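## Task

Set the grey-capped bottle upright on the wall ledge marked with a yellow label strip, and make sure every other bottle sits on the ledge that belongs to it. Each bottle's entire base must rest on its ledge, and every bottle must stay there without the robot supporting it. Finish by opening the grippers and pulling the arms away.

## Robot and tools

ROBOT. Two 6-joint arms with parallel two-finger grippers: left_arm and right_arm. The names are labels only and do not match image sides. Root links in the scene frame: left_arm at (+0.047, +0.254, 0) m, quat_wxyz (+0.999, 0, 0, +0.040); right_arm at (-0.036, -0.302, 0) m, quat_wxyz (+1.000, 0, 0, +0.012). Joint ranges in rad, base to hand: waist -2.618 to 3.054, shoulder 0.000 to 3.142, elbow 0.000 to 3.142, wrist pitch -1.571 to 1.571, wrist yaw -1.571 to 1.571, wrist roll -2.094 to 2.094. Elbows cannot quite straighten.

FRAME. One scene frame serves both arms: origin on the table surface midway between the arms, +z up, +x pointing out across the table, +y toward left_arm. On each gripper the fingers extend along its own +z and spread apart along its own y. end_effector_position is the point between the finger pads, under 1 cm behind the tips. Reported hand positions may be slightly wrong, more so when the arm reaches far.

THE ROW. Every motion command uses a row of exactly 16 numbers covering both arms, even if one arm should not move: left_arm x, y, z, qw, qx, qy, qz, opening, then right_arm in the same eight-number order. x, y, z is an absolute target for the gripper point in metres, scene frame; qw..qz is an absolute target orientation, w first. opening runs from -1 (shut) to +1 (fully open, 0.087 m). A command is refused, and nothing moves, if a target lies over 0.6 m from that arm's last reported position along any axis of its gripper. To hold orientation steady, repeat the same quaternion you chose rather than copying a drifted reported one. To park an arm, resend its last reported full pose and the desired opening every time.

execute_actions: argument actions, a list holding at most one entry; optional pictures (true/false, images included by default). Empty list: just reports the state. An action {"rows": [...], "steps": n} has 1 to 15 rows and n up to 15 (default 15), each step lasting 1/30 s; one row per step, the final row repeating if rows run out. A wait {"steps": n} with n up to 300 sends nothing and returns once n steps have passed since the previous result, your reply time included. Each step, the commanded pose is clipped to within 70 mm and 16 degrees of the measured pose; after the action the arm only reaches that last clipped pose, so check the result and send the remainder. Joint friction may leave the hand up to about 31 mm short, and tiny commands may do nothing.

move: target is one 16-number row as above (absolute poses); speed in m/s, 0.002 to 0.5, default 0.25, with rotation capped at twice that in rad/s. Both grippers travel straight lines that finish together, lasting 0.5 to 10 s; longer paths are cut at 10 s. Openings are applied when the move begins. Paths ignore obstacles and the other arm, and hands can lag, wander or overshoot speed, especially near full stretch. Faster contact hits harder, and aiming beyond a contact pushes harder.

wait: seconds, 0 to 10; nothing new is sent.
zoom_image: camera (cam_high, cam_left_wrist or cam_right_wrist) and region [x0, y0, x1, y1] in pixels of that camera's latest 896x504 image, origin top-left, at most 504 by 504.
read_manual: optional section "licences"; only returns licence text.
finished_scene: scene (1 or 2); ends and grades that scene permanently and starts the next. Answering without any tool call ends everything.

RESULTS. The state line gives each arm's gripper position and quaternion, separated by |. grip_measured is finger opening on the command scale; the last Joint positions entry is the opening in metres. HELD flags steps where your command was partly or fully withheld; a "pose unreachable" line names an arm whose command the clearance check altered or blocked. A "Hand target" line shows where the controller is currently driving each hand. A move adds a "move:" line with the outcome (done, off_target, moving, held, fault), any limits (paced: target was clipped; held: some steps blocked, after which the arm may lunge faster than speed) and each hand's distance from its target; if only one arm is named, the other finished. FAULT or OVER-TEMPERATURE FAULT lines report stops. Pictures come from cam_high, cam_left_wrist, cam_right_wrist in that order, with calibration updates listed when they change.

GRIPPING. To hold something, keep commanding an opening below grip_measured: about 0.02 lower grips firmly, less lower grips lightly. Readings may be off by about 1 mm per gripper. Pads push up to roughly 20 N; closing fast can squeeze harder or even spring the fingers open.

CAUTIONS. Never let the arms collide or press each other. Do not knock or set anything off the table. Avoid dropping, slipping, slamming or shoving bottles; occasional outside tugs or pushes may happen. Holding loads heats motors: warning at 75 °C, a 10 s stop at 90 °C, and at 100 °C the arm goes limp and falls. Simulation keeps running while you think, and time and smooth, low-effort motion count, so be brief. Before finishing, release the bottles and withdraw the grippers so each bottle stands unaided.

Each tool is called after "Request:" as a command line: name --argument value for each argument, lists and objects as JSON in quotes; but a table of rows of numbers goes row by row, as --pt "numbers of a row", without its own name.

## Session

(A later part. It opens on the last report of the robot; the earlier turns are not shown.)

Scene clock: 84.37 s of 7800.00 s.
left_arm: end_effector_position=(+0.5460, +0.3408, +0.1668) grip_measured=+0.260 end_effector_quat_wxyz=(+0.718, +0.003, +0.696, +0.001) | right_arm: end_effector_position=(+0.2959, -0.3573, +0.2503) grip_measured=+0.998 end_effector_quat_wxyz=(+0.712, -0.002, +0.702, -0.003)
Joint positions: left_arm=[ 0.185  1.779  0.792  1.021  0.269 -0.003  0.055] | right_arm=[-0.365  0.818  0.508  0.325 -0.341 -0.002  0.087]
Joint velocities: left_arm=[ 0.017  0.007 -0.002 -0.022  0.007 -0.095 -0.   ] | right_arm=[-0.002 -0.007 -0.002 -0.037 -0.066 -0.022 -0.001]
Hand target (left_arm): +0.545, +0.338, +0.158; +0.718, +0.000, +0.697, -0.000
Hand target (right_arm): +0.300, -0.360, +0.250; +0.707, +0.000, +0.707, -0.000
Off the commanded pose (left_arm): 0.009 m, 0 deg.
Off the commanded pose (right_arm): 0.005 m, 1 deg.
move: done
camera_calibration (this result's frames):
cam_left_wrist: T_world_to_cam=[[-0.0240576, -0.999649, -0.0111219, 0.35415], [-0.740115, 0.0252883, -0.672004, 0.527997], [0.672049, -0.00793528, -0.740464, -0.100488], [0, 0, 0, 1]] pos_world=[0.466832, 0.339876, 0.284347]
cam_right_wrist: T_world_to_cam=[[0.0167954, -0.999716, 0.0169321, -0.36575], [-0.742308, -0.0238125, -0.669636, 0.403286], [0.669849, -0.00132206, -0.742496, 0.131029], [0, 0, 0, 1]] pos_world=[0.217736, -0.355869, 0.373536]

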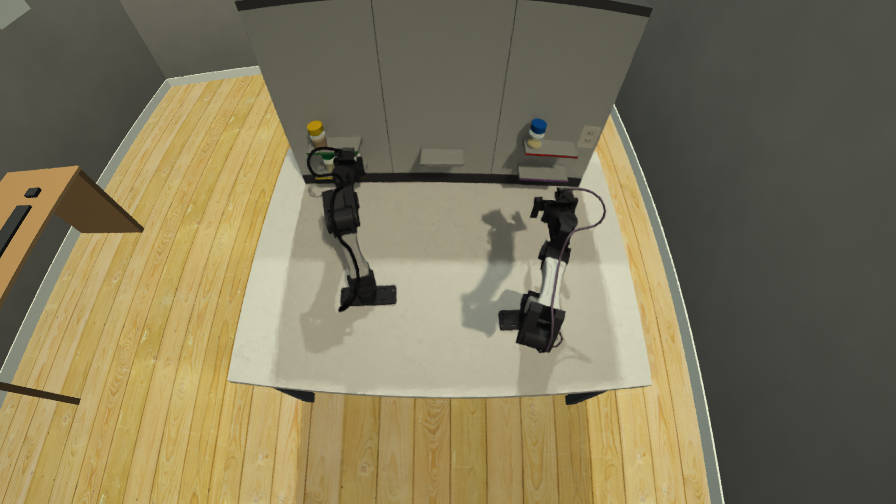

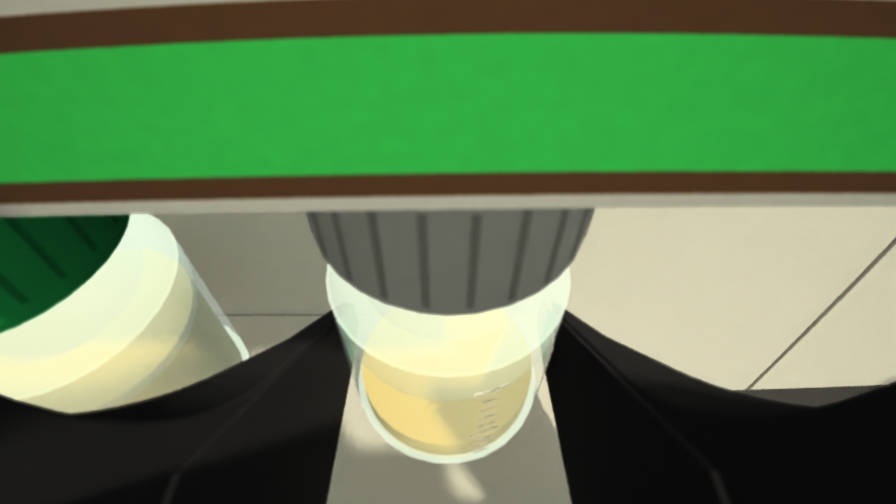

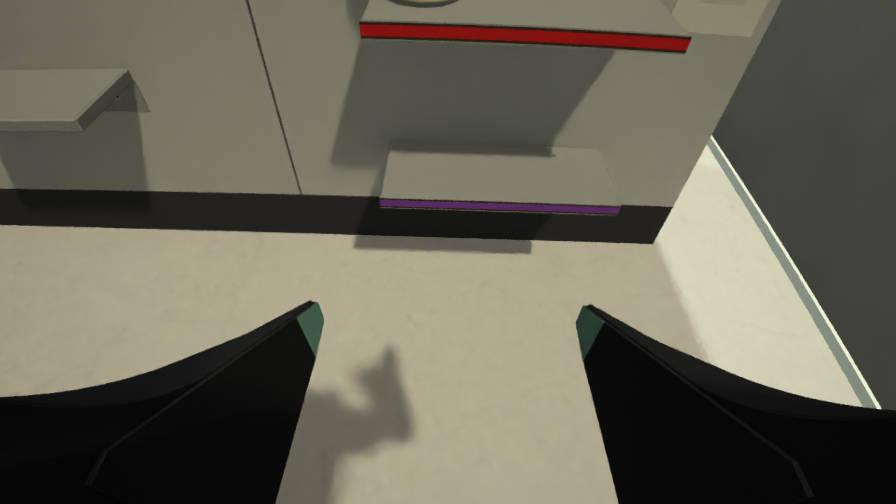

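Request:
move --target '[0.543,0.338,0.146,0.712,0,0.702,0,0.19,0.30,-0.36,0.25,0.707,0,0.707,0,1]' --speed 0.02

Request:
move --target '[0.543,0.338,0.155,0.712,0,0.702,0,0.7,0.30,-0.36,0.25,0.707,0,0.707,0,1]' --speed 0.02

Scene clock: 86.83 s of 7800.00 s.
left_arm: end_effector_position=(+0.5456, +0.3407, +0.1666) grip_measured=+0.260 end_effector_quat_wxyz=(+0.725, +0.005, +0.689, +0.003) | right_arm: end_effector_position=(+0.2959, -0.3573, +0.2503) grip_measured=+0.998 end_effector_quat_wxyz=(+0.712, -0.002, +0.702, -0.003)
Joint positions: left_arm=[ 0.185  1.792  0.78   1.066  0.269 -0.003  0.055] | right_arm=[-0.365  0.818  0.508  0.325 -0.341 -0.002  0.087]
Joint velocities: left_arm=[ 0.012  0.022 -0.017  0.007  0.051 -0.066  0.   ] | right_arm=[-0.017  0.017 -0.007 -0.051 -0.007  0.037  0.   ]
Hand target (left_arm): +0.543, +0.338, +0.146; +0.712, +0.000, +0.702, +0.000
Hand target (right_arm): +0.300, -0.360, +0.250; +0.707, +0.000, +0.707, -0.000
Off the commanded pose (left_arm): 0.021 m, 2 deg.
Off the commanded pose (right_arm): 0.005 m, 1 deg.
move: off_target (left_arm)
camera_calibration (this result's frames):
cam_left_wrist: T_world_to_cam=[[-0.0237843, -0.999574, -0.016892, 0.354829], [-0.726866, 0.0288911, -0.686171, 0.521489], [0.686367, -0.00404191, -0.727244, -0.111756], [0, 0, 0, 1]] pos_world=[0.464198, 0.33916, 0.28255]
cam_right_wrist: T_world_to_cam=[[0.0167954, -0.999716, 0.0169321, -0.36575], [-0.742308, -0.0238125, -0.669636, 0.403286], [0.669849, -0.00132206, -0.742496, 0.131029], [0, 0, 0, 1]] pos_world=[0.217736, -0.355869, 0.373536]

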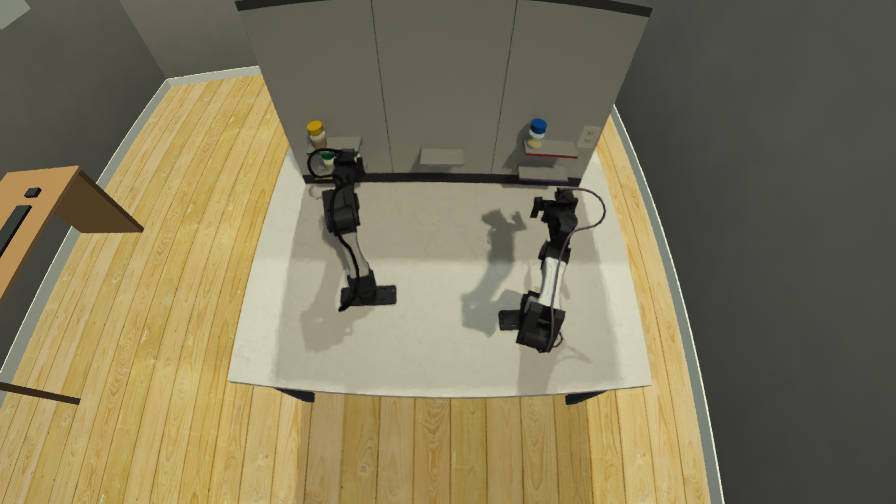

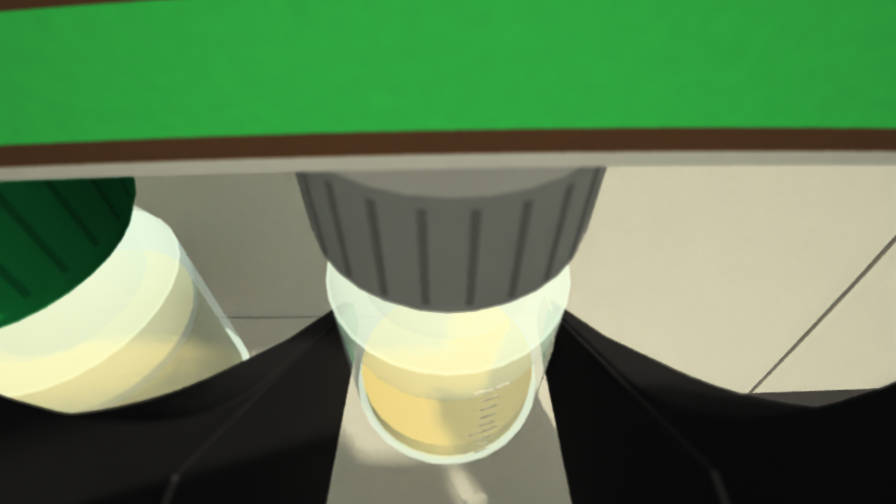

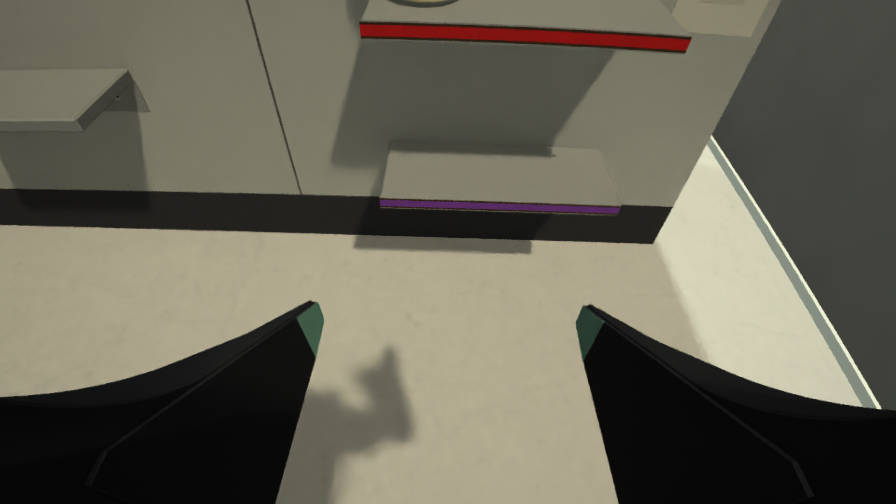

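Scene clock: 88.03 s of 7800.00 s.
left_arm: end_effector_position=(+0.5455, +0.3407, +0.1657) grip_measured=+0.700 end_effector_quat_wxyz=(+0.724, +0.005, +0.690, +0.003) | right_arm: end_effector_position=(+0.2959, -0.3573, +0.2503) grip_measured=+0.998 end_effector_quat_wxyz=(+0.712, -0.002, +0.702, -0.003)
Joint positions: left_arm=[ 0.185  1.792  0.78   1.063  0.269 -0.003  0.074] | right_arm=[-0.365  0.818  0.508  0.325 -0.341 -0.002  0.087]
Joint velocities: left_arm=[ 0.017 -0.027 -0.007 -0.051 -0.007  0.051 -0.   ] | right_arm=[-0.017 -0.007  0.007 -0.095 -0.022  0.007  0.   ]
Hand target (left_arm): +0.543, +0.338, +0.155; +0.712, -0.000, +0.702, +0.000
Hand target (right_arm): +0.300, -0.360, +0.250; +0.707, +0.000, +0.707, -0.000
Off the commanded pose (left_arm): 0.011 m, 2 deg.
Off the commanded pose (right_arm): 0.005 m, 1 deg.
move: off_target (left_arm)
camera_calibration (this result's frames):
cam_left_wrist: T_world_to_cam=[[-0.0238387, -0.999589, -0.0159126, 0.354659], [-0.729135, 0.028274, -0.683785, 0.521896], [0.683954, -0.00469809, -0.72951, -0.110387], [0, 0, 0, 1]] pos_world=[0.464487, 0.339238, 0.28198]
cam_right_wrist: T_world_to_cam=[[0.0167954, -0.999716, 0.0169321, -0.36575], [-0.742308, -0.0238125, -0.669636, 0.403286], [0.669849, -0.00132206, -0.742496, 0.131029], [0, 0, 0, 1]] pos_world=[0.217736, -0.355869, 0.373536]

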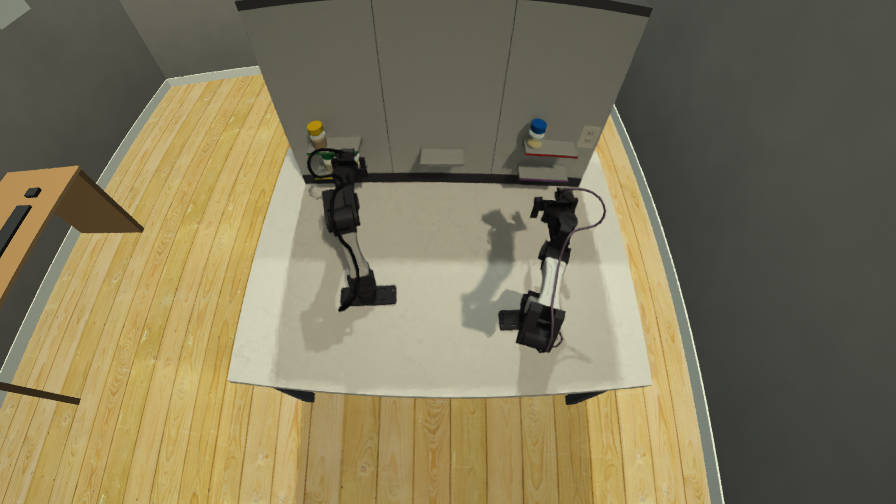

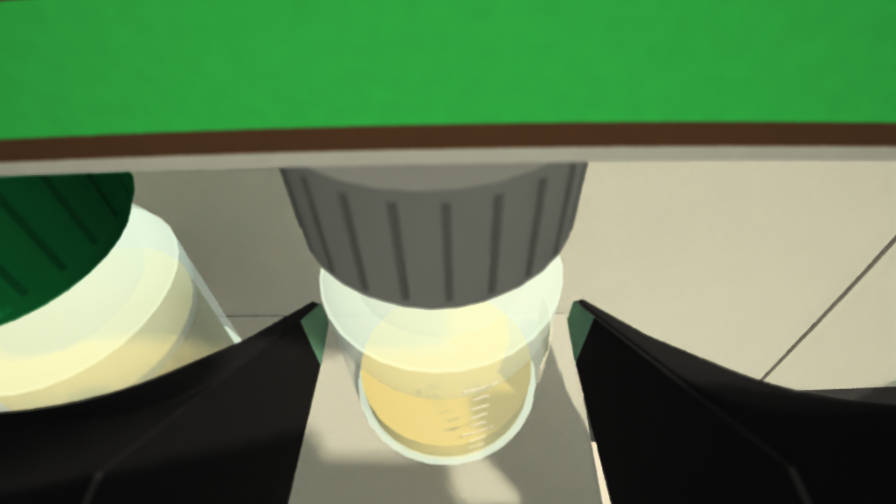

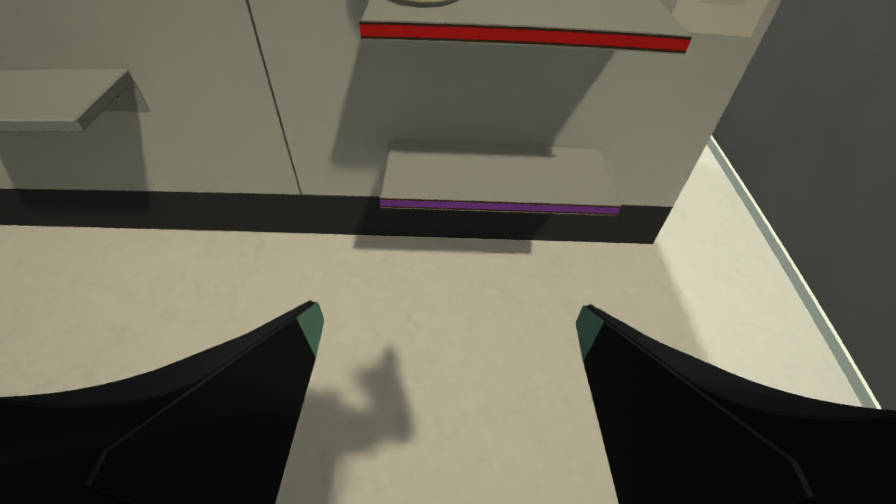

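Retreat; it sags on retreat, so aim a bit higher.

Request:
move --target '[0.42,0.338,0.185,0.707,0,0.707,0,0.7,0.30,-0.36,0.25,0.707,0,0.707,0,1]' --speed 0.06

Scene clock: 91.57 s of 7800.00 s.
left_arm: end_effector_position=(+0.4280, +0.3398, +0.1985) grip_measured=+0.700 end_effector_quat_wxyz=(+0.720, +0.003, +0.694, +0.005) | right_arm: end_effector_position=(+0.2959, -0.3573, +0.2503) grip_measured=+0.998 end_effector_quat_wxyz=(+0.712, -0.002, +0.702, -0.003)
Joint positions: left_arm=[ 0.316  1.229  0.441  0.827  0.393 -0.003  0.074] | right_arm=[-0.365  0.818  0.508  0.325 -0.341 -0.002  0.087]
Joint velocities: left_arm=[-0.022 -0.017 -0.017 -0.022  0.022  0.022  0.   ] | right_arm=[ 0.007 -0.007 -0.022 -0.081 -0.022 -0.022  0.001]
Hand target (left_arm): +0.420, +0.338, +0.185; +0.707, -0.000, +0.707, +0.000
Hand target (right_arm): +0.300, -0.360, +0.250; +0.707, +0.000, +0.707, -0.000
Off the commanded pose (left_arm): 0.016 m, 2 deg.
Off the commanded pose (right_arm): 0.005 m, 1 deg.
move: off_target (left_arm)
camera_calibration (this result's frames):
cam_left_wrist: T_world_to_cam=[[-0.0178245, -0.999693, -0.0171813, 0.349177], [-0.73786, 0.0247484, -0.6745, 0.461676], [0.674719, 0.000654808, -0.738075, -0.00228824], [0, 0, 0, 1]] pos_world=[0.34842, 0.337646, 0.315711]
cam_right_wrist: T_world_to_cam=[[0.0167954, -0.999716, 0.0169321, -0.36575], [-0.742308, -0.0238125, -0.669636, 0.403286], [0.669849, -0.00132206, -0.742496, 0.131029], [0, 0, 0, 1]] pos_world=[0.217736, -0.355869, 0.373536]

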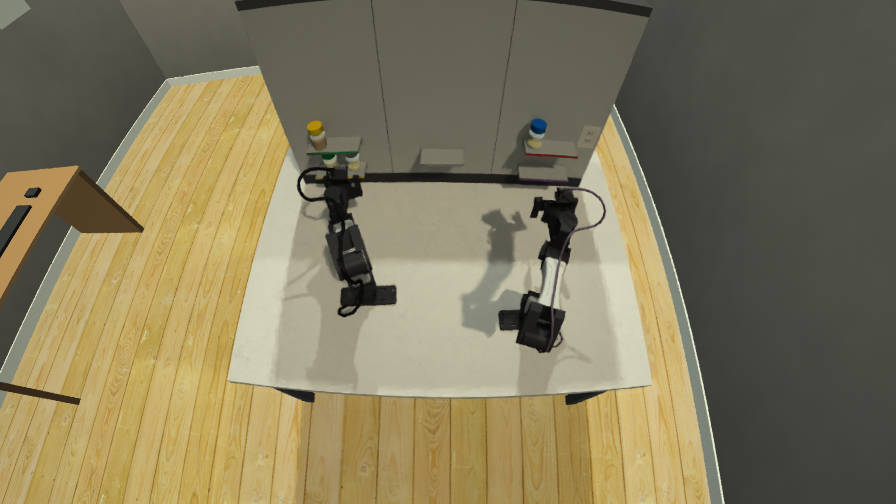

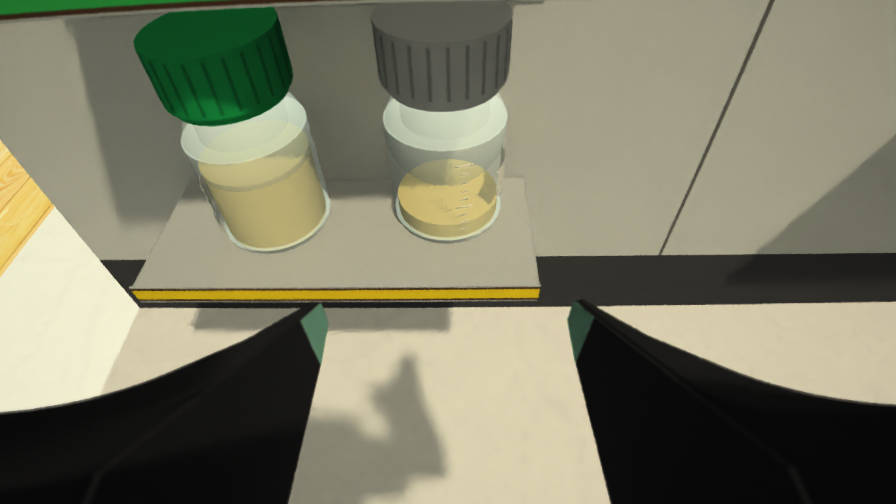

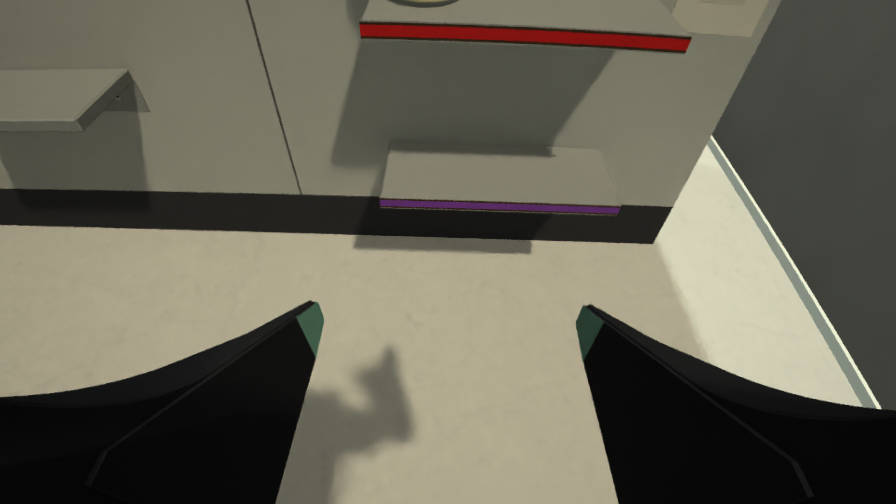

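Request:
finished_scene --scene 1

The scene is finished: the task was done.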